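# Stack the on-edge magnet blocks flat in one pile

## Task

Take every magnet block from the row that is standing on its edge and lay each one flat, one atop another, so they form a single tidy stack on the bench that contains only those blocks; then release the last block and pull the grippers away from the stack.

## Robot and tools

ROBOT. Two arms, left_arm and right_arm, each ending in a two-finger parallel gripper. Their bases sit at about (0, +0.325, 0) for left_arm and (+0.012, -0.311, 0) for right_arm, both facing +x. The shared scene frame has its origin on the table surface midway between the arms, +x pointing out over the table, +z up, and left_arm on the +y side. The arm names do not tell you which side of an image an arm appears on.

GRIPPER AXES. In a gripper's own frame the fingers extend along +z and close along y. The reported end_effector_position is the point between the finger pads, roughly 1 cm back from the tips. A wrist camera mount rides on each gripper and can collide with things.

RESULT LINES. Each result prints, per arm, the gripper position in metres and orientation as quat_wxyz, in the scene frame; the printed position can be somewhat wrong, more so when the arm reaches far. grip_measured is the finger opening on the same -1..+1 scale you command; the last joint value is that opening in metres. HELD marks control steps where part of your command was not sent. A "pose unreachable" line names an arm whose command the clearance check altered or blocked. "Hand target" shows where the controller is currently driving each gripper. FAULT and OVER-TEMPERATURE FAULT lines report an arm stop; MOTOR HOT warns from 75 °C, an automatic stop comes at 90 °C, and at 100 °C the arm goes limp and falls. Holding loads, even while idle, heats motors.

execute_actions. Argument actions is a list with zero or one item. An empty list just reports the state. An item {"rows": [...], "steps": n} runs up to 15 control steps of 1/30 s each (default 15); each row covers one step and the final row repeats to fill the rest. An item with only {"steps": n} (max 300) is a wait measured from the previous result, your thinking time included. Optional pictures (boolean) controls whether camera images come back; by default they do. A rejected call moves nothing.

ROW FORMAT. One flat list of 14 numbers, each in [-1, 1], covering both arms even if one is idle: left_arm dx, dy, dz, rx, ry, rz, opening, then right_arm in the same order. dx..rz are an offset, not a pose: they are taken in that gripper's own axes, measured from its pose in the most recent result that showed it (or, before any such result and for later calls within one reply, from where it is when the action begins). Every row is counted from that same reference, not from the row before it. Scale: 1.0 equals 0.6 m of travel or 180 degrees; rx, ry, rz form a single rotation vector. The opening value is absolute: +1 is fully open (0.094 m), -1 closed. Zero offsets do not mean stay still; they pull the arm back to the reference pose.

move. target is one 14-number row laid out and scaled exactly like above, offsets from the same reference. speed is optional, in m/s, 0.002 to 0.5 (default 0.25); rotation is capped at twice that in rad/s. Both grippers travel straight lines that finish together in 0.5 to 10 s; past 10 s they stop short. Openings are sent at the start. Paths ignore obstacles and the other arm, and the hand may lag, drift, or overshoot speed, mostly when stretched out. The result adds a move: line with the ending (done, off_target, moving, held, fault) and limits (paced = pose clipped, held = steps blocked, after which the arm may jump fast), plus each gripper's distance from its target.

wait. seconds, 0 to 10; nothing new is commanded.

zoom_image. camera is one of cam_high, cam_low, cam_left_wrist, cam_right_wrist (all 504x504); region is [x0, y0, x1, y1] in image pixels from the top-left, at most 504 by 504. Calibration matrices are given per camera; fixed cameras may be off by a couple of degrees and millimetres, wrist cameras are fisheye.

read_manual. section, default "licences"; returns licence text only.

finished_scene. scene is the number of the scene being ended.

CONTROL BEHAVIOUR. Each step, the commanded pose is limited to 70 mm and 16 degrees from the measured pose; beyond that the arm only gets as far as the last clipped pose, so read the result and send the remainder. Arms tend to settle a centimetre or more low and can creep down under repeated zero offsets; to hold an arm in place, send the offset back to its desired pose in the first call of a reply and zeros afterwards, aiming higher if it still sags. Position is favoured over orientation when both cannot be met. Joint limits: waist -2.618..3.054, shoulder and elbow 0..3.142, wrist pitch and yaw ±1.571, wrist roll ±2.094 rad.

GRASPING. Below near ±1, fingers go to where grip_measured would read the commanded number. To hold a block, command about 0.03 below its grip_measured reading (less for a lighter hold). Pads can squeeze hard on first contact.

AVOID. Fast contact and targets set deep past a surface hit and press hard. Do not drop, slam or knock blocks, never let anything leave the table, and keep the arms from striking or pushing each other. Occasional outside tugs on a held part or nudges to loose items can happen; check images. Thinking time keeps the simulation running, so be efficient and smooth.

Each tool is called after "Call:" in YAML: its name, and indented under it one key for each argument.

## Session

I'll start by looking at the scene.

Call:
execute_actions:
  actions: []

Scene clock: 0.00 s of 6200.00 s.
left_arm: end_effector_position=(+0.3331, +0.3982, +0.3077) grip_measured=+1.000 end_effector_quat_wxyz=(+0.203, +0.374, +0.841, +0.335) | right_arm: end_effector_position=(+0.3447, -0.4123, +0.2135) grip_measured=+1.000 end_effector_quat_wxyz=(+0.082, +0.124, +0.917, -0.371)
Joint positions: left_arm=[ 0.004  1.325  1.537 -1.079 -0.428  0.99   0.094] | right_arm=[ 0.143  1.77   1.662 -1.446  0.779  0.33   0.094]
Joint velocities: left_arm=[-0.017  0.007  0.012 -0.022  0.095 -0.022  0.   ] | right_arm=[-0.017 -0.012  0.007  0.022 -0.081  0.007  0.   ]
Motor temperatures (°C, as the motors report them): left_arm=[26 25 24 27 27 27] | right_arm=[27 26 26 27 27 26]
Hand target (left_arm): +0.331, +0.398, +0.310; +0.205, +0.371, +0.841, +0.336
Hand target (right_arm): +0.346, -0.415, +0.224; +0.099, +0.131, +0.912, -0.377

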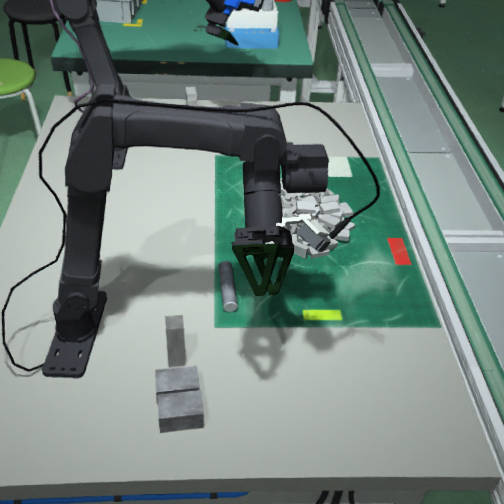

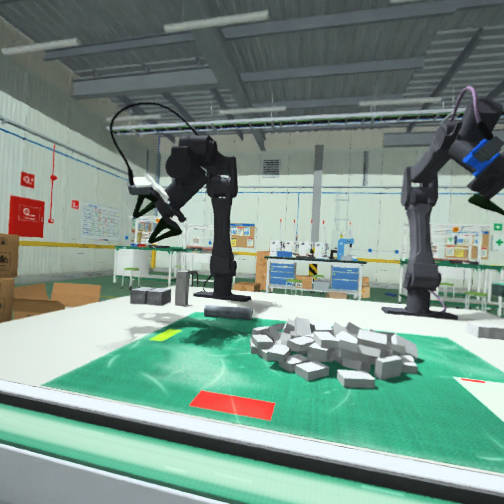

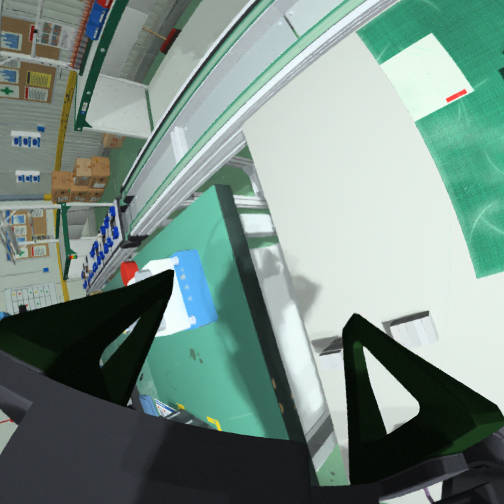

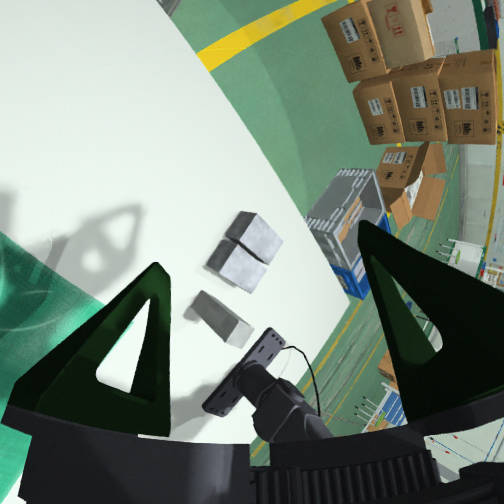

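Call:
zoom_image:
  camera: "cam_left_wrist"
  region: [280, 280, 480, 400]

Call:
zoom_image:
  camera: "cam_low"
  region: [404, 290, 504, 370]

Call:
zoom_image:
  camera: "cam_high"
  region: [130, 60, 370, 270]

Region (280, 280, 480, 400) of cam_left_wrist's 504x504 image, scaled by 2.520, with more detail than that image has; it fills the top 302 rows of this view, and the rest is white.

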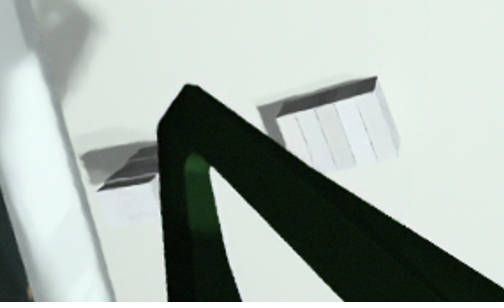

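Region (404, 290, 504, 370) of cam_low's 504x504 image, scaled by 5.040, with more detail than that image has; it fills the top 403 rows of this view, and the rest is white.

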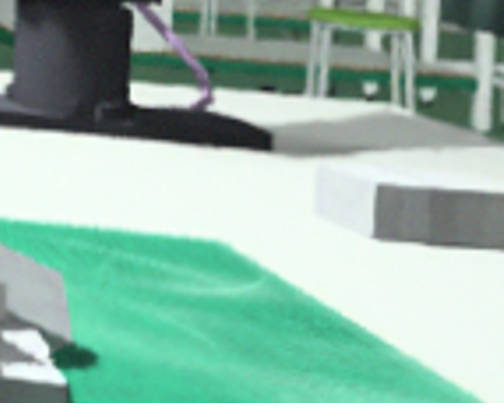

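Region (130, 60, 370, 270) of cam_high's 504x504 image, scaled by 2.100, with more detail than that image has; it fills the top 441 rows of this view, and the rest is white.

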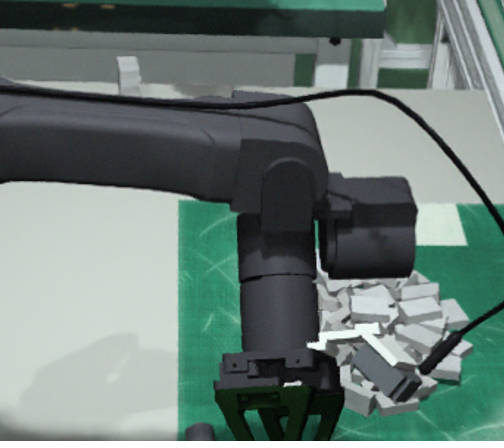

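Call:
move:
  target: [0.121,-0.227,0.058,0.225,0.1365,-0.2515,1,0.189,-0.24,0.135,0,0,0,1]
  speed: 0.25

Scene clock: 63.37 s of 6200.00 s.
left_arm: end_effector_position=(+0.2439, +0.3990, +0.1820) grip_measured=+1.000 end_effector_quat_wxyz=(+0.012, +0.016, +1.000, +0.009) | right_arm: end_effector_position=(+0.2000, -0.5478, +0.2167) grip_measured=+1.000 end_effector_quat_wxyz=(+0.068, +0.113, +0.923, -0.362)
Joint positions: left_arm=[ 0.292  1.499  1.452 -1.496 -0.011  0.313  0.094] | right_arm=[-0.499  1.227  1.149 -0.982  0.583 -0.486  0.094]
Joint velocities: left_arm=[-0.012 -0.002  0.017 -0.007 -0.037  0.022  0.   ] | right_arm=[-0.002 -0.002  0.002  0.095 -0.007 -0.081  0.   ]
Motor temperatures (°C, as the motors report them): left_arm=[26 26 27 30 27 27] | right_arm=[27 30 29 28 28 26]
Hand target (left_arm): +0.240, +0.398, +0.178; +0.001, +0.007, +1.000, -0.000
Hand target (right_arm): +0.199, -0.551, +0.225; +0.085, +0.123, +0.916, -0.372
Off the commanded pose (left_arm): 0.005 m, 2 deg.
Off the commanded pose (right_arm): 0.007 m, 2 deg.
After step 90, 57.53 s passed at rest.
move: done
camera_calibration (this result's frames):
cam_left_wrist: T_world_to_cam=[[0.229061, -0.9718, -0.0559987, 0.342446], [-0.85616, -0.228509, 0.463437, 0.244759], [-0.463164, -0.0582116, -0.884359, 0.404382], [0, 0, 0, 1]] pos_world=[0.318407, 0.412258, 0.263365]
cam_right_wrist: T_world_to_cam=[[-0.489635, -0.628295, 0.604569, -0.374619], [-0.623533, 0.736977, 0.260906, 0.476927], [-0.609479, -0.24922, -0.752612, 0.251247], [0, 0, 0, 1]] pos_world=[0.267083, -0.524239, 0.291141]

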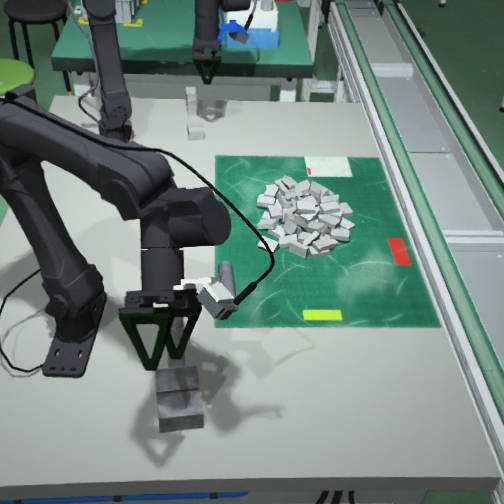

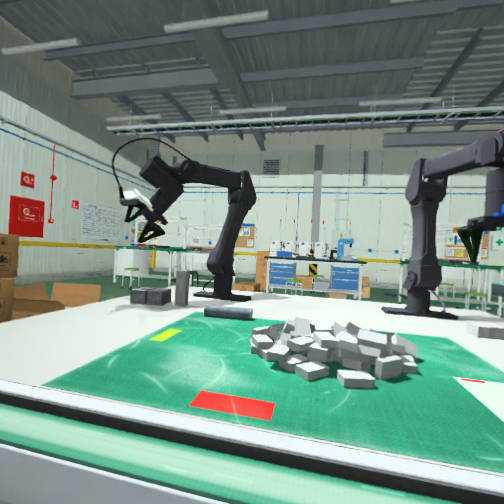

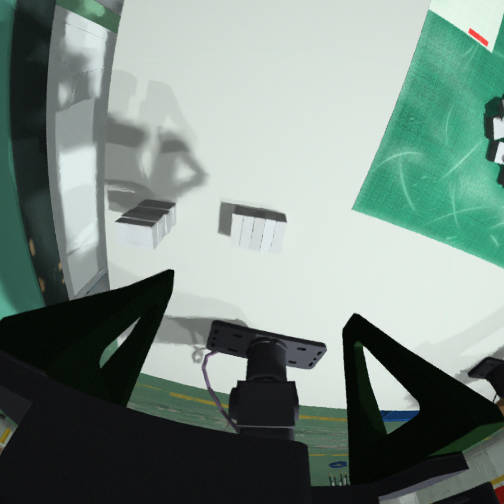

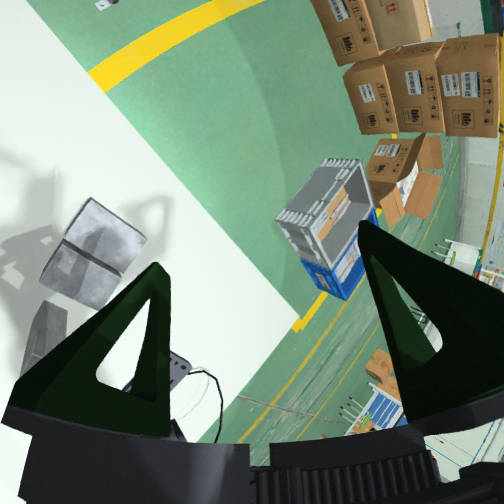

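Call:
zoom_image:
  camera: "cam_left_wrist"
  region: [100, 170, 320, 280]

Call:
zoom_image:
  camera: "cam_high"
  region: [150, 70, 250, 160]

Region (100, 170, 320, 280) of cam_left_wrist's 504x504 image, scaled by 2.291, with more detail than that image has.

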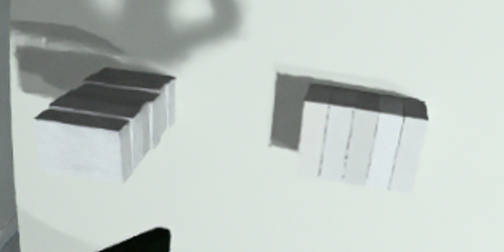

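Region (150, 70, 250, 160) of cam_high's 504x504 image, scaled by 5.040, with more detail than that image has; it fills the top 454 rows of this view, and the rest is white.

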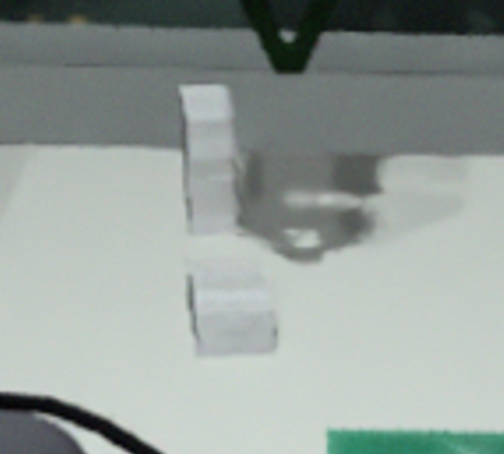

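Call:
move:
  target: [0.0567,-0.0103,0.202,0.006,0.008,-0.039,0.62,-0.003,-0.009,-0.01,0,0,0,1]
  speed: 0.2

Scene clock: 184.70 s of 6200.00 s.
left_arm: end_effector_position=(+0.2103, +0.3930, +0.0587) grip_measured=+0.621 end_effector_quat_wxyz=(-0.012, -0.036, +0.999, +0.001) | right_arm: end_effector_position=(+0.1962, -0.5450, +0.2139) grip_measured=+1.000 end_effector_quat_wxyz=(+0.057, +0.108, +0.926, -0.356)
Joint positions: left_arm=[ 0.31   1.441  0.906 -1.059 -0.008  0.227  0.076] | right_arm=[-0.499  1.227  1.149 -1.007  0.581 -0.489  0.094]
Joint velocities: left_arm=[-0.012 -0.002  0.012 -0.081  0.081 -0.037 -0.001] | right_arm=[-0.012 -0.002 -0.012  0.066  0.022  0.066  0.   ]
Motor temperatures (°C, as the motors report them): left_arm=[26 27 27 28 27 27] | right_arm=[27 29 29 32 27 26]
Hand target (left_arm): +0.211, +0.393, +0.060; -0.001, -0.045, +0.999, -0.001
Hand target (right_arm): +0.200, -0.548, +0.225; +0.068, +0.113, +0.923, -0.362
Off the commanded pose (left_arm): 0.004 m, 2 deg.
Off the commanded pose (right_arm): 0.012 m, 2 deg.
After step 90, 117.00 s passed at rest.
move: off_target (right_arm)
camera_calibration (this result's frames):
cam_left_wrist: T_world_to_cam=[[0.326376, -0.943769, -0.0527186, 0.30564], [-0.805602, -0.306903, 0.506771, 0.289421], [-0.494454, -0.122928, -0.860467, 0.310012], [0, 0, 0, 1]] pos_world=[0.286691, 0.415386, 0.136198]
cam_right_wrist: T_world_to_cam=[[-0.474469, -0.638735, 0.60572, -0.381951], [-0.619613, 0.731103, 0.285601, 0.463925], [-0.625267, -0.239803, -0.742654, 0.253601], [0, 0, 0, 1]] pos_world=[0.264798, -0.522328, 0.287195]

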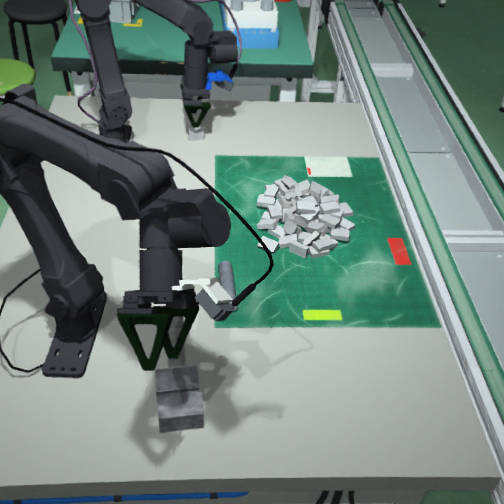

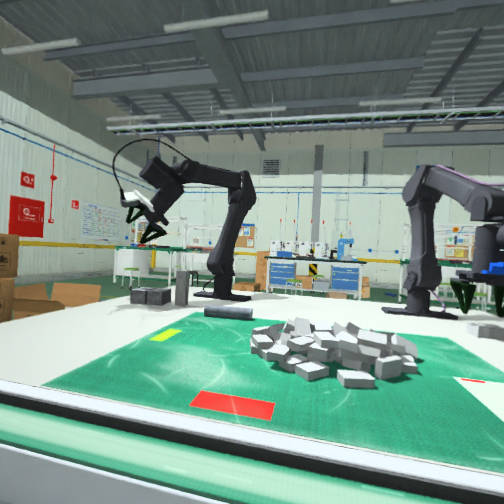

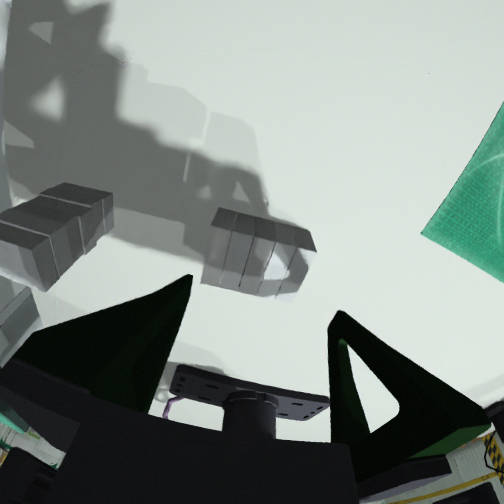

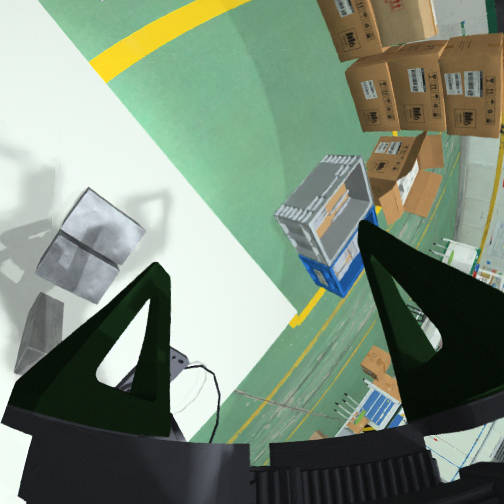

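Call:
zoom_image:
  camera: "cam_left_wrist"
  region: [160, 180, 360, 340]

Region (160, 180, 360, 340) of cam_left_wrist's 504x504 image, scaled by 2.520, with more detail than that image has; it fills the top 403 rows of this view, and the rest is white.

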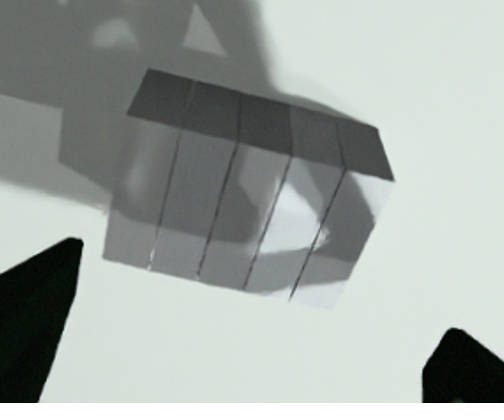

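Call:
move:
  target: [-0.002,0,0.073,0.001,-0.008,-0.003,0.62,0,0,0,0,0,0,1]
  speed: 0.08

Scene clock: 198.63 s of 6200.00 s.
left_arm: end_effector_position=(+0.2115, +0.3933, +0.0193) grip_measured=+0.621 end_effector_quat_wxyz=(+0.003, -0.037, +0.999, +0.005) | right_arm: end_effector_position=(+0.1961, -0.5449, +0.2138) grip_measured=+1.000 end_effector_quat_wxyz=(+0.057, +0.108, +0.926, -0.356)
Joint positions: left_arm=[ 0.31   1.478  0.77  -0.854 -0.008  0.227  0.076] | right_arm=[-0.499  1.227  1.149 -1.008  0.581 -0.489  0.094]
Joint velocities: left_arm=[-0.007 -0.007 -0.002 -0.051  0.007  0.037 -0.   ] | right_arm=[ 0.007  0.012 -0.002 -0.022 -0.066 -0.051  0.   ]
Motor temperatures (°C, as the motors report them): left_arm=[26 27 27 28 27 27] | right_arm=[27 28 30 31 27 26]
Hand target (left_arm): +0.210, +0.392, +0.015; +0.000, -0.041, +0.999, -0.000
Hand target (right_arm): +0.196, -0.545, +0.214; +0.057, +0.108, +0.926, -0.356
Off the commanded pose (left_arm): 0.005 m, 1 deg.
Off the commanded pose (right_arm): 0.000 m, 0 deg.
After step 90, 9.80 s passed at rest.
move: done
camera_calibration (this result's frames):
cam_left_wrist: T_world_to_cam=[[0.328315, -0.943156, -0.0516421, 0.302849], [-0.8204, -0.311826, 0.479279, 0.316073], [-0.468138, -0.114987, -0.876142, 0.268375], [0, 0, 0, 1]] pos_world=[0.285513, 0.415053, 0.0992872]
cam_right_wrist: T_world_to_cam=[[-0.474272, -0.639117, 0.605472, -0.382058], [-0.619703, 0.730853, 0.286045, 0.463664], [-0.625327, -0.239549, -0.742686, 0.253712], [0, 0, 0, 1]] pos_world=[0.264787, -0.522273, 0.287125]

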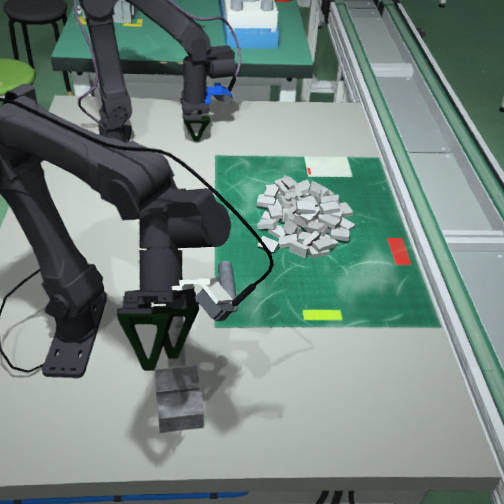

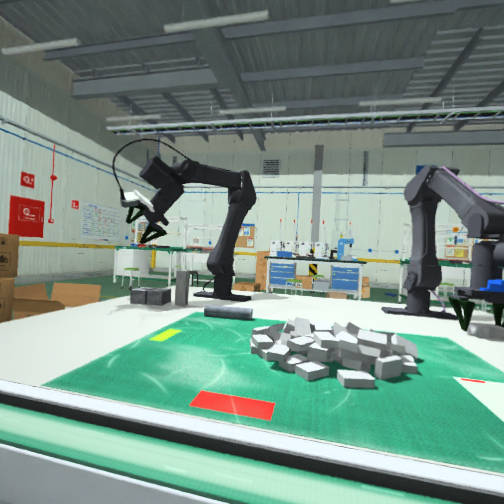

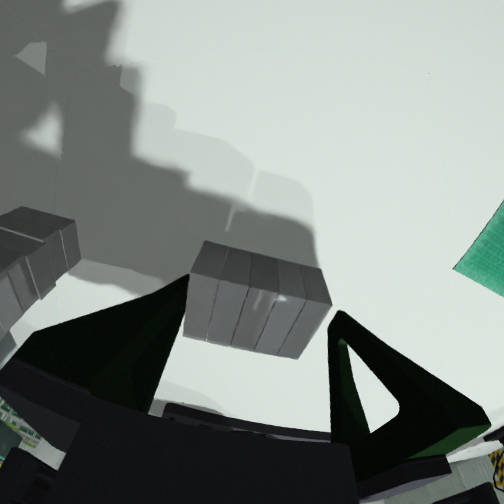

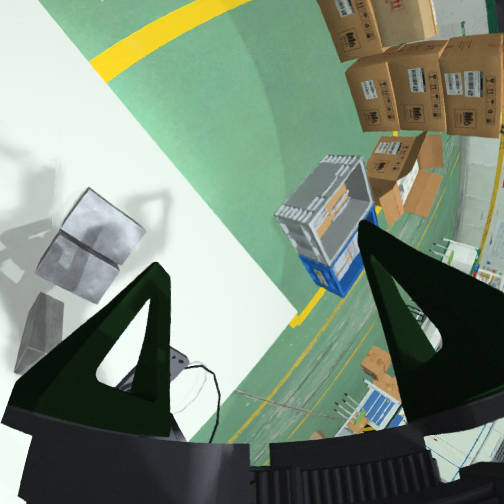

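Call:
move:
  target: [0,0,0.013,0,0,0,0.62,0,0,0,0,0,0,1]
  speed: 0.03

Call:
zoom_image:
  camera: "cam_low"
  region: [424, 280, 504, 350]

Scene clock: 204.57 s of 6200.00 s.
left_arm: end_effector_position=(+0.2142, +0.3942, +0.0174) grip_measured=+0.621 end_effector_quat_wxyz=(+0.011, -0.037, +0.999, +0.007) | right_arm: end_effector_position=(+0.1962, -0.5448, +0.2138) grip_measured=+1.000 end_effector_quat_wxyz=(+0.058, +0.108, +0.926, -0.356)
Joint positions: left_arm=[ 0.31   1.478  0.761 -0.83  -0.008  0.227  0.076] | right_arm=[-0.499  1.227  1.149 -1.008  0.58  -0.489  0.094]
Joint velocities: left_arm=[-0.007  0.002 -0.007  0.051  0.051 -0.051 -0.001] | right_arm=[ 0.002  0.007  0.002  0.037 -0.007 -0.007  0.   ]
Motor temperatures (°C, as the motors report them): left_arm=[26 27 27 28 27 27] | right_arm=[27 28 30 31 27 26]
Hand target (left_arm): +0.211, +0.393, +0.012; +0.003, -0.037, +0.999, +0.005
Hand target (right_arm): +0.196, -0.545, +0.214; +0.057, +0.108, +0.926, -0.356
Off the commanded pose (left_arm): 0.006 m, 1 deg.
Off the commanded pose (right_arm): 0.000 m, 0 deg.
After step 90, 2.13 s passed at rest.
move: done
camera_calibration (this result's frames):
cam_left_wrist: T_world_to_cam=[[0.329064, -0.942924, -0.0511005, 0.302391], [-0.827289, -0.313956, 0.465859, 0.321978], [-0.455313, -0.111022, -0.883382, 0.263857], [0, 0, 0, 1]] pos_world=[0.287, 0.415513, 0.0985425]
cam_right_wrist: T_world_to_cam=[[-0.474267, -0.639628, 0.604935, -0.382092], [-0.620068, 0.73047, 0.286232, 0.463506], [-0.62497, -0.23935, -0.743051, 0.253854], [0, 0, 0, 1]] pos_world=[0.264843, -0.522214, 0.287097]

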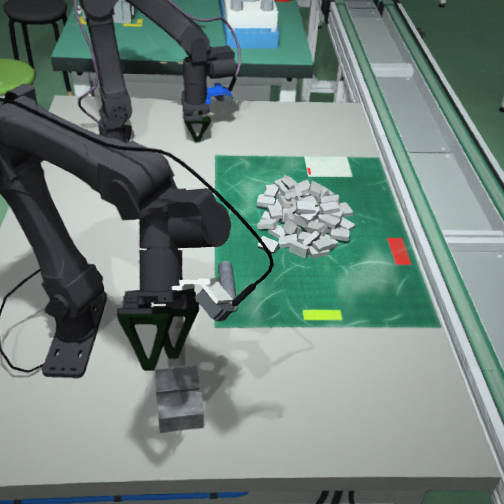

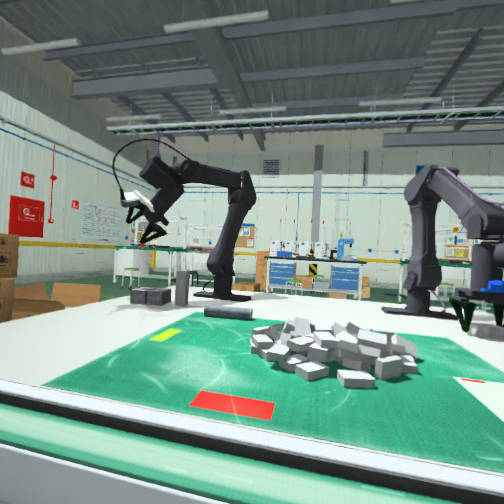

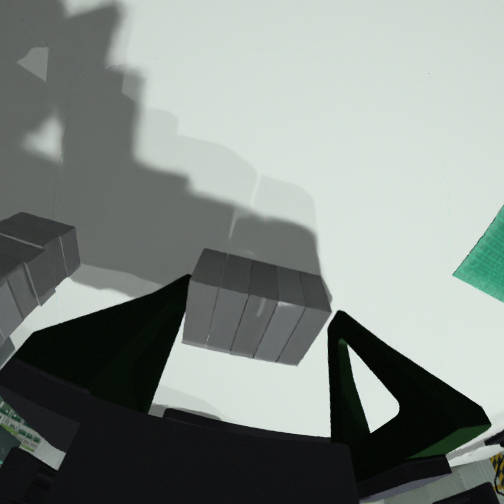

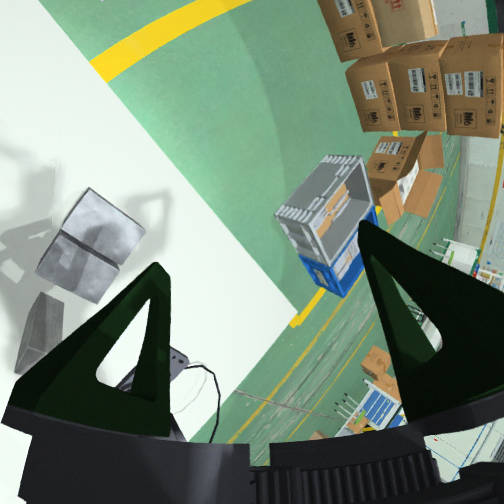

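Region (424, 280, 504, 350) of cam_low's 504x504 image, scaled by 6.300, with more detail than that image has; it fills the top 441 rows of this view, and the rest is white.

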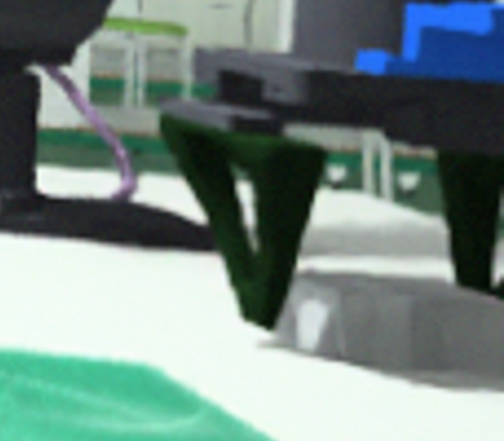

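Call:
move:
  target: [0,0,0.003,0,0,0,0.22,0,0,0,0,0,0,1]
  speed: 0.03

Scene clock: 208.00 s of 6200.00 s.
left_arm: end_effector_position=(+0.2145, +0.3953, +0.0174) grip_measured=+0.231 end_effector_quat_wxyz=(+0.011, -0.037, +0.999, +0.010) | right_arm: end_effector_position=(+0.1963, -0.5448, +0.2137) grip_measured=+1.000 end_effector_quat_wxyz=(+0.058, +0.108, +0.927, -0.356)
Joint positions: left_arm=[ 0.311  1.478  0.761 -0.827 -0.013  0.227  0.058] | right_arm=[-0.499  1.227  1.149 -1.008  0.58  -0.489  0.094]
Joint velocities: left_arm=[ 0.007 -0.002 -0.012 -0.037  0.022  0.007  0.001] | right_arm=[ 0.012  0.012  0.002 -0.007  0.007  0.022  0.   ]
Motor temperatures (°C, as the motors report them): left_arm=[26 27 27 28 27 27] | right_arm=[27 28 30 31 27 26]
Hand target (left_arm): +0.214, +0.394, +0.016; +0.010, -0.037, +0.999, +0.007
Hand target (right_arm): +0.196, -0.545, +0.214; +0.058, +0.108, +0.926, -0.356
Off the commanded pose (left_arm): 0.002 m, 0 deg.
Off the commanded pose (right_arm): 0.000 m, 0 deg.
move: done
camera_calibration (this result's frames):
cam_left_wrist: T_world_to_cam=[[0.3296, -0.942461, -0.0559516, 0.303124], [-0.827634, -0.316942, 0.463217, 0.323905], [-0.454298, -0.106369, -0.884477, 0.262123], [0, 0, 0, 1]] pos_world=[0.287247, 0.416223, 0.0987638]
cam_right_wrist: T_world_to_cam=[[-0.474264, -0.639884, 0.604667, -0.382108], [-0.62025, 0.730279, 0.286326, 0.463427], [-0.624791, -0.239251, -0.743233, 0.253926], [0, 0, 0, 1]] pos_world=[0.264871, -0.522184, 0.287083]

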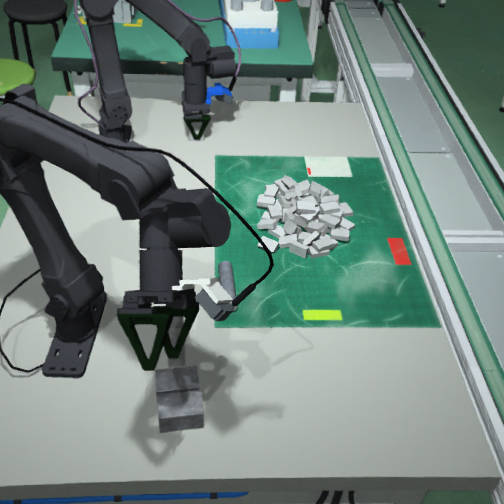

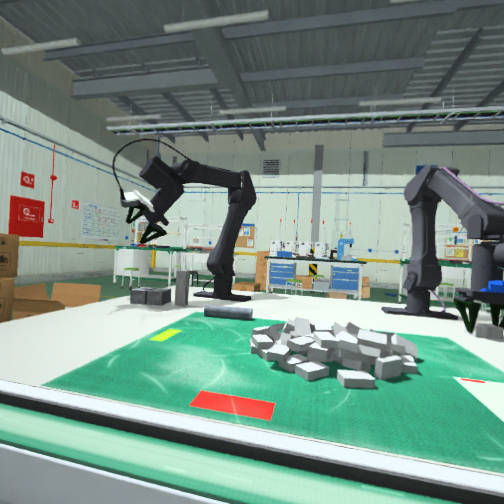

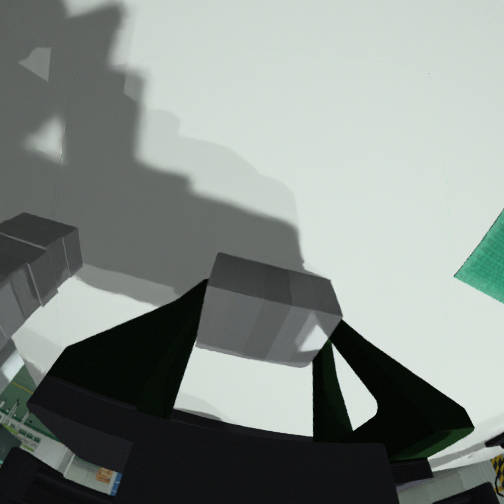

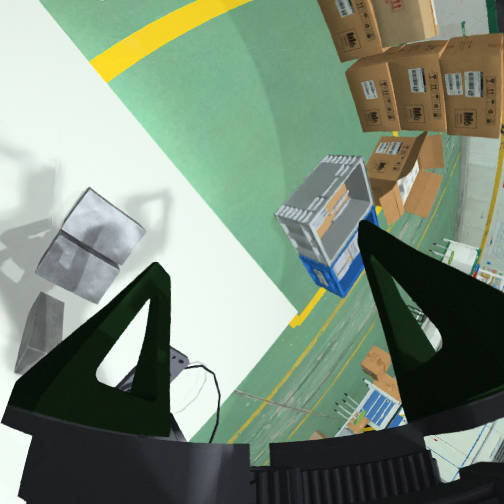

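Call:
move:
  target: [0,0,-0.05,0,0,0,0.19,0,0,0,0,0,0,1]
  speed: 0.05

Scene clock: 212.73 s of 6200.00 s.
left_arm: end_effector_position=(+0.2059, +0.3926, +0.0344) grip_measured=+0.220 end_effector_quat_wxyz=(-0.009, -0.037, +0.999, +0.004) | right_arm: end_effector_position=(+0.1963, -0.5447, +0.2137) grip_measured=+1.000 end_effector_quat_wxyz=(+0.058, +0.108, +0.927, -0.356)
Joint positions: left_arm=[ 0.311  1.451  0.812 -0.947 -0.013  0.227  0.057] | right_arm=[-0.499  1.227  1.149 -1.008  0.579 -0.489  0.094]
Joint velocities: left_arm=[-0.017 -0.022  0.002  0.051 -0.081  0.037 -0.001] | right_arm=[-0.002 -0.017 -0.002 -0.051  0.007 -0.007  0.   ]
Motor temperatures (°C, as the motors report them): left_arm=[26 27 27 28 27 27] | right_arm=[27 28 30 31 27 26]
Hand target (left_arm): +0.214, +0.395, +0.047; +0.011, -0.037, +0.999, +0.010
Hand target (right_arm): +0.196, -0.545, +0.214; +0.058, +0.108, +0.927, -0.356
Off the commanded pose (left_arm): 0.015 m, 2 deg.
Off the commanded pose (right_arm): 0.000 m, 0 deg.
After step 90, 0.63 s passed at rest.
move: off_target (left_arm)
camera_calibration (this result's frames):
cam_left_wrist: T_world_to_cam=[[0.327348, -0.943158, -0.057406, 0.305187], [-0.808509, -0.311022, 0.499578, 0.300549], [-0.489036, -0.117123, -0.864365, 0.283618], [0, 0, 0, 1]] pos_world=[0.281793, 0.414535, 0.112521]
cam_right_wrist: T_world_to_cam=[[-0.474261, -0.64014, 0.604399, -0.382125], [-0.620432, 0.730088, 0.286419, 0.463348], [-0.624612, -0.239151, -0.743415, 0.253997], [0, 0, 0, 1]] pos_world=[0.264899, -0.522154, 0.287069]

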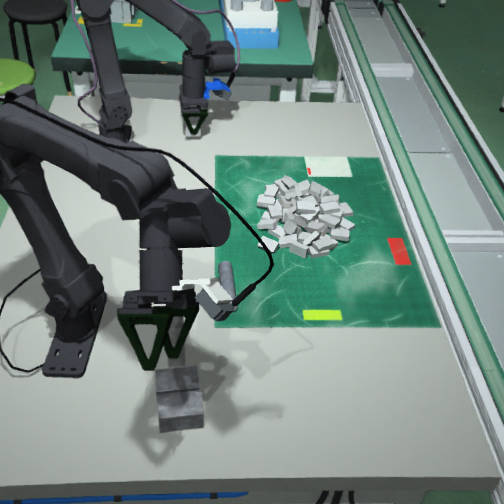

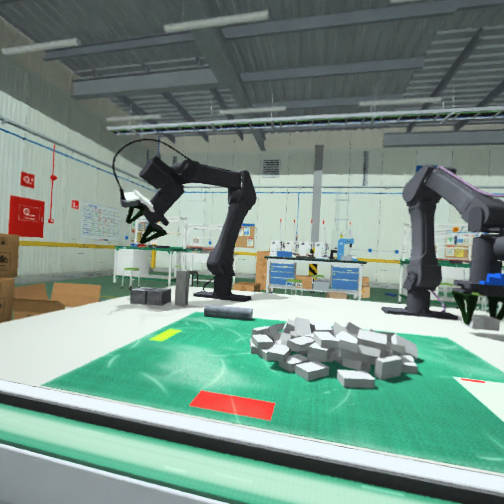

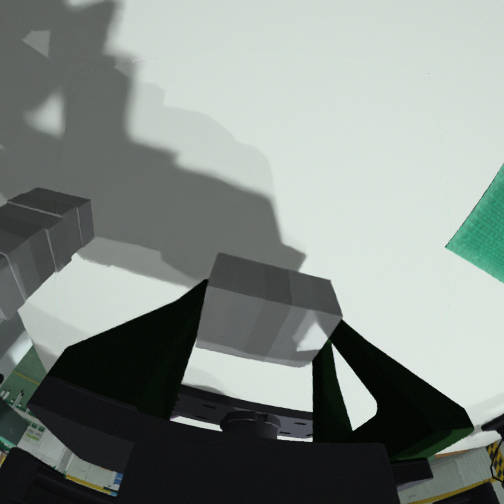

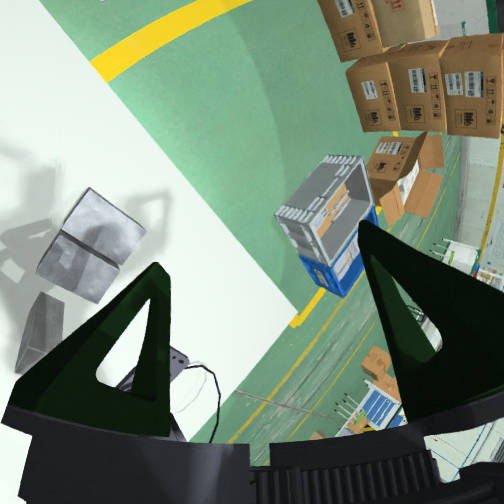

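Call:
move:
  target: [0.129,-0.696,-0.063,0,-0.013,-0.111,0.19,0.379,-0.178,0.039,0.051,0.18,0.206,1]
  speed: 0.15

Scene clock: 230.27 s of 6200.00 s.
left_arm: end_effector_position=(+0.1665, -0.0287, +0.0683) grip_measured=+0.220 end_effector_quat_wxyz=(+0.002, -0.206, +0.979, +0.000) | right_arm: end_effector_position=(-0.0498, -0.5908, +0.2105) grip_measured=+1.000 end_effector_quat_wxyz=(-0.109, +0.483, +0.805, -0.326)
Joint positions: left_arm=[-1.124  2.05   1.666 -1.186 -0.005 -1.55   0.057] | right_arm=[-1.376  1.218  1.152 -1.066  0.567 -0.5    0.094]
Joint velocities: left_arm=[-0.007 -0.012 -0.007  0.022  0.007 -0.11   0.   ] | right_arm=[-0.007  0.012  0.017 -0.037  0.007 -0.022  0.   ]
Motor temperatures (°C, as the motors report them): left_arm=[26 27 28 27 27 27] | right_arm=[27 28 30 31 28 26]
Hand target (left_arm): +0.170, -0.033, +0.081; +0.012, -0.210, +0.978, -0.010
Hand target (right_arm): -0.052, -0.600, +0.223; -0.096, +0.490, +0.795, -0.344
Off the commanded pose (left_arm): 0.007 m, 1 deg.
Off the commanded pose (right_arm): 0.017 m, 3 deg.
After step 90, 10.97 s passed at rest.
move: off_target (right_arm)
camera_calibration (this result's frames):
cam_left_wrist: T_world_to_cam=[[0.62582, -0.778819, -0.0423111, -0.123377], [-0.669397, -0.564153, 0.483363, 0.0914187], [-0.400322, -0.274175, -0.874397, 0.225752], [0, 0, 0, 1]] pos_world=[0.228781, 0.0173811, 0.147988]
cam_right_wrist: T_world_to_cam=[[-0.795048, -0.0870495, 0.600268, -0.214775], [0.151243, 0.929936, 0.335177, 0.491424], [-0.587388, 0.357269, -0.726178, 0.437475], [0, 0, 0, 1]] pos_world=[0.0118865, -0.631986, 0.281893]

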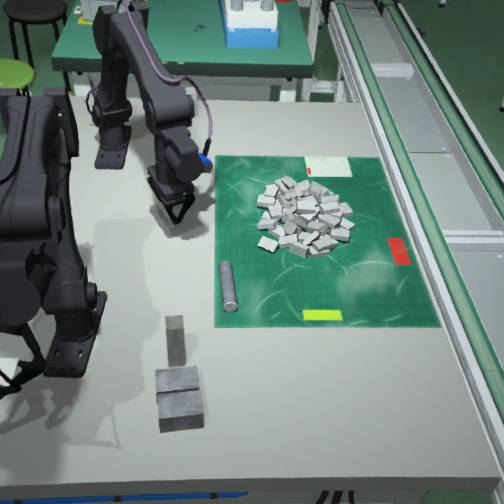

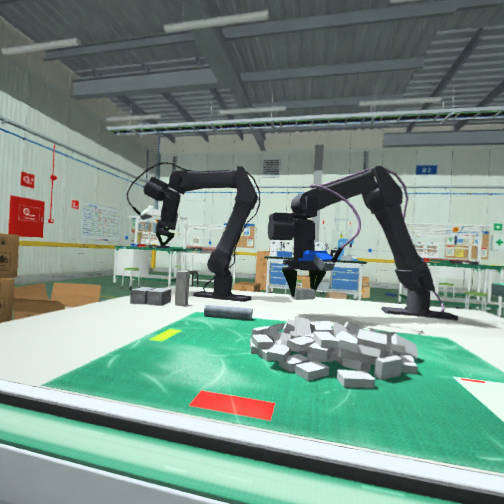

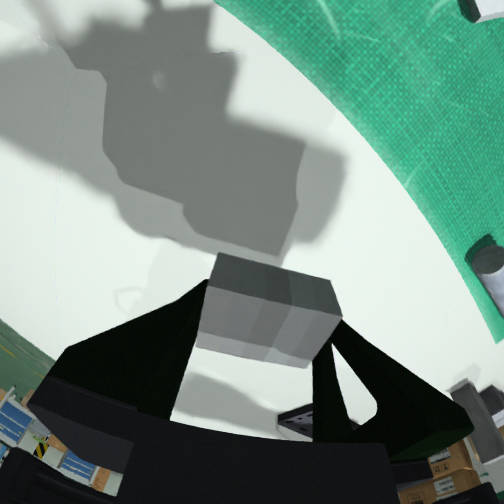

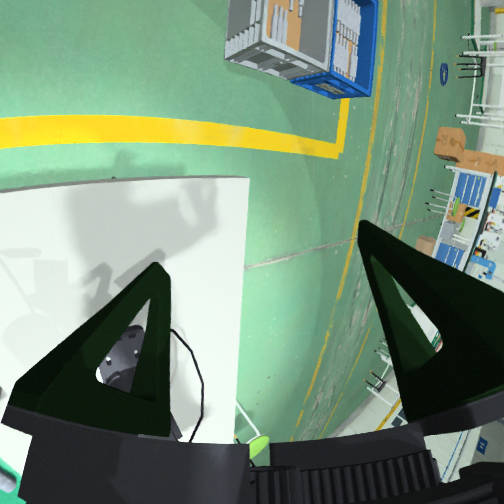

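Call:
move:
  target: [0,0,0.072,0.004,-0.005,0,0.19,0,0,0,0,0,0,1]
  speed: 0.03

Call:
zoom_image:
  camera: "cam_low"
  region: [250, 240, 370, 340]

Scene clock: 237.00 s of 6200.00 s.
left_arm: end_effector_position=(+0.1658, -0.0265, +0.0233) grip_measured=+0.220 end_effector_quat_wxyz=(+0.003, -0.207, +0.978, +0.000) | right_arm: end_effector_position=(-0.0497, -0.5908, +0.2105) grip_measured=+1.000 end_effector_quat_wxyz=(-0.108, +0.483, +0.805, -0.326)
Joint positions: left_arm=[-1.124  2.081  1.53  -1.019 -0.006 -1.551  0.057] | right_arm=[-1.376  1.218  1.152 -1.066  0.567 -0.5    0.094]
Joint velocities: left_arm=[-0.022  0.007 -0.017  0.007 -0.037 -0.037  0.   ] | right_arm=[-0.007 -0.012 -0.012 -0.007  0.037 -0.022  0.   ]
Motor temperatures (°C, as the motors report them): left_arm=[26 29 28 27 27 27] | right_arm=[27 28 30 31 27 26]
Hand target (left_arm): +0.166, -0.028, +0.025; +0.011, -0.206, +0.978, -0.004
Hand target (right_arm): -0.050, -0.591, +0.211; -0.109, +0.483, +0.805, -0.326
Off the commanded pose (left_arm): 0.003 m, 1 deg.
Off the commanded pose (right_arm): 0.000 m, 0 deg.
After step 90, 2.07 s passed at rest.
move: done
camera_calibration (this result's frames):
cam_left_wrist: T_world_to_cam=[[0.62677, -0.778075, -0.0419403, -0.123228], [-0.669418, -0.565228, 0.482075, 0.113929], [-0.398796, -0.274074, -0.875125, 0.186505], [0, 0, 0, 1]] pos_world=[0.227879, 0.0196316, 0.103124]
cam_right_wrist: T_world_to_cam=[[-0.795239, -0.0872035, 0.599992, -0.214752], [0.150978, 0.929947, 0.335268, 0.491408], [-0.587197, 0.357203, -0.726365, 0.437499], [0, 0, 0, 1]] pos_world=[0.0119275, -0.631987, 0.28188]

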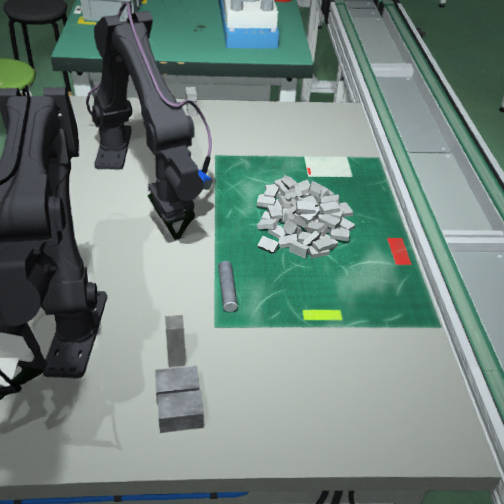

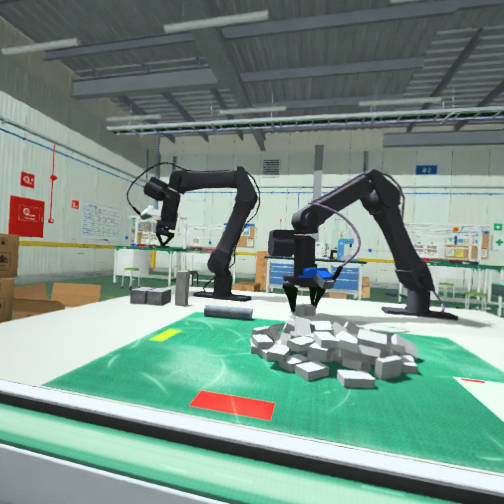

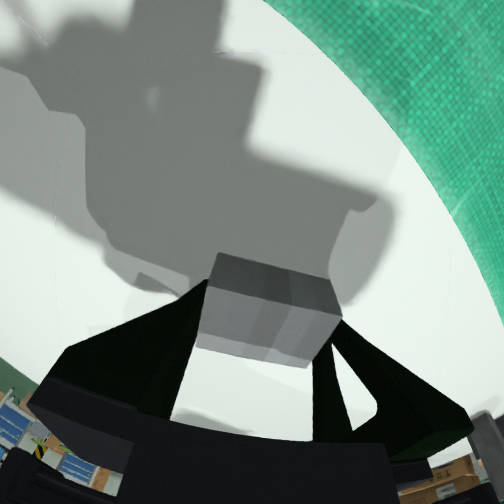

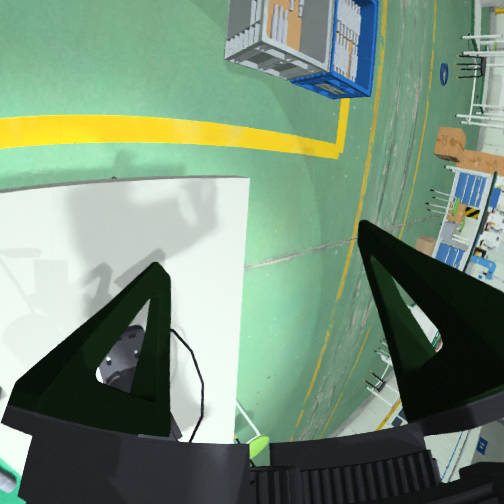

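Region (250, 240, 370, 340) of cam_low's 504x504 image, scaled by 4.200, with more detail than that image has.

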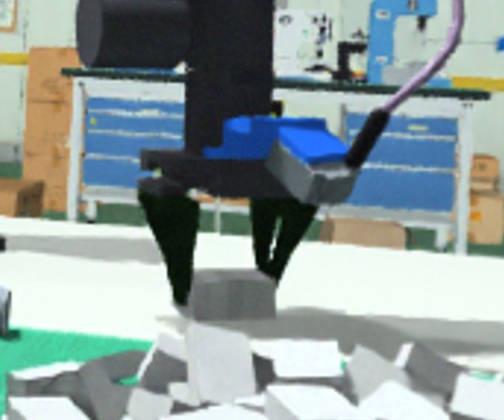

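Lower a bit more until it rests on the table.

Call:
move:
  target: [0,0,0.012,0,0,0,0.19,0,0,0,0,0,0,1]
  speed: 0.01

Scene clock: 239.87 s of 6200.00 s.
left_arm: end_effector_position=(+0.1667, -0.0282, +0.0225) grip_measured=+0.220 end_effector_quat_wxyz=(+0.004, -0.207, +0.978, -0.003) | right_arm: end_effector_position=(-0.0497, -0.5908, +0.2105) grip_measured=+1.000 end_effector_quat_wxyz=(-0.108, +0.483, +0.806, -0.326)
Joint positions: left_arm=[-1.124  2.082  1.528 -1.009 -0.007 -1.551  0.057] | right_arm=[-1.376  1.218  1.152 -1.066  0.566 -0.5    0.094]
Joint velocities: left_arm=[-0.007 -0.022 -0.002  0.022  0.066 -0.022 -0.001] | right_arm=[ 0.007  0.017 -0.002 -0.022 -0.081 -0.007  0.   ]
Motor temperatures (°C, as the motors report them): left_arm=[26 29 28 27 27 27] | right_arm=[27 28 30 31 27 26]
Hand target (left_arm): +0.166, -0.026, +0.016; +0.003, -0.207, +0.978, +0.000
Hand target (right_arm): -0.050, -0.591, +0.210; -0.108, +0.483, +0.805, -0.326
Off the commanded pose (left_arm): 0.007 m, 0 deg.
Off the commanded pose (right_arm): 0.000 m, 0 deg.
move: done
camera_calibration (this result's frames):
cam_left_wrist: T_world_to_cam=[[0.626907, -0.778332, -0.0344475, -0.12537], [-0.67114, -0.561968, 0.483491, 0.114261], [-0.395675, -0.279985, -0.874671, 0.184999], [0, 0, 0, 1]] pos_world=[0.228481, 0.0184286, 0.102251]
cam_right_wrist: T_world_to_cam=[[-0.795431, -0.0873574, 0.599715, -0.214728], [0.150712, 0.929957, 0.335358, 0.491392], [-0.587006, 0.357138, -0.726551, 0.437523], [0, 0, 0, 1]] pos_world=[0.0119686, -0.631988, 0.281866]

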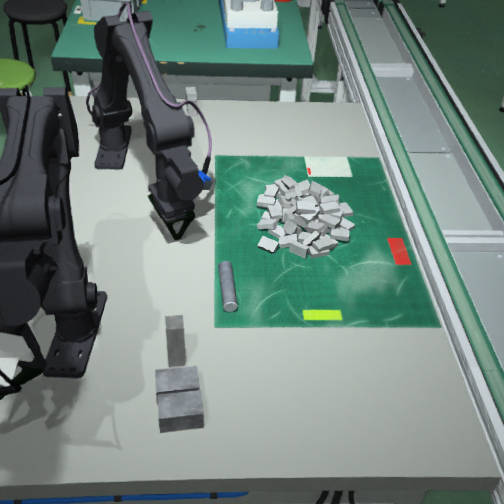

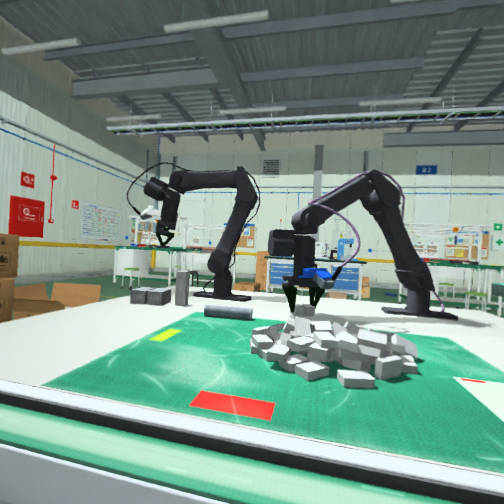

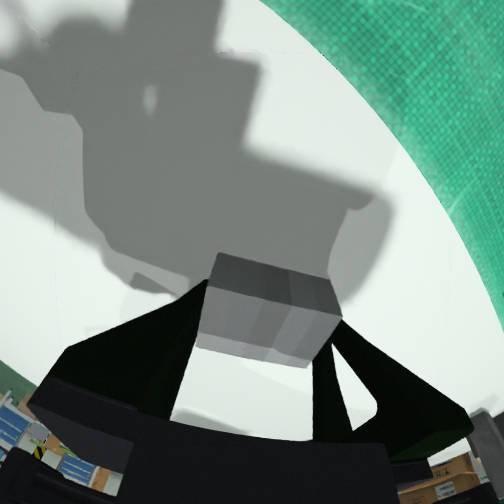

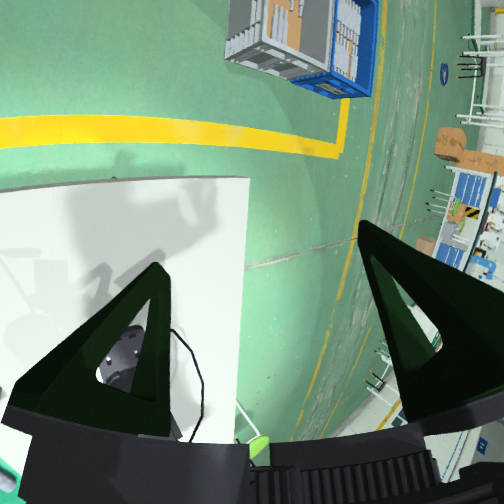

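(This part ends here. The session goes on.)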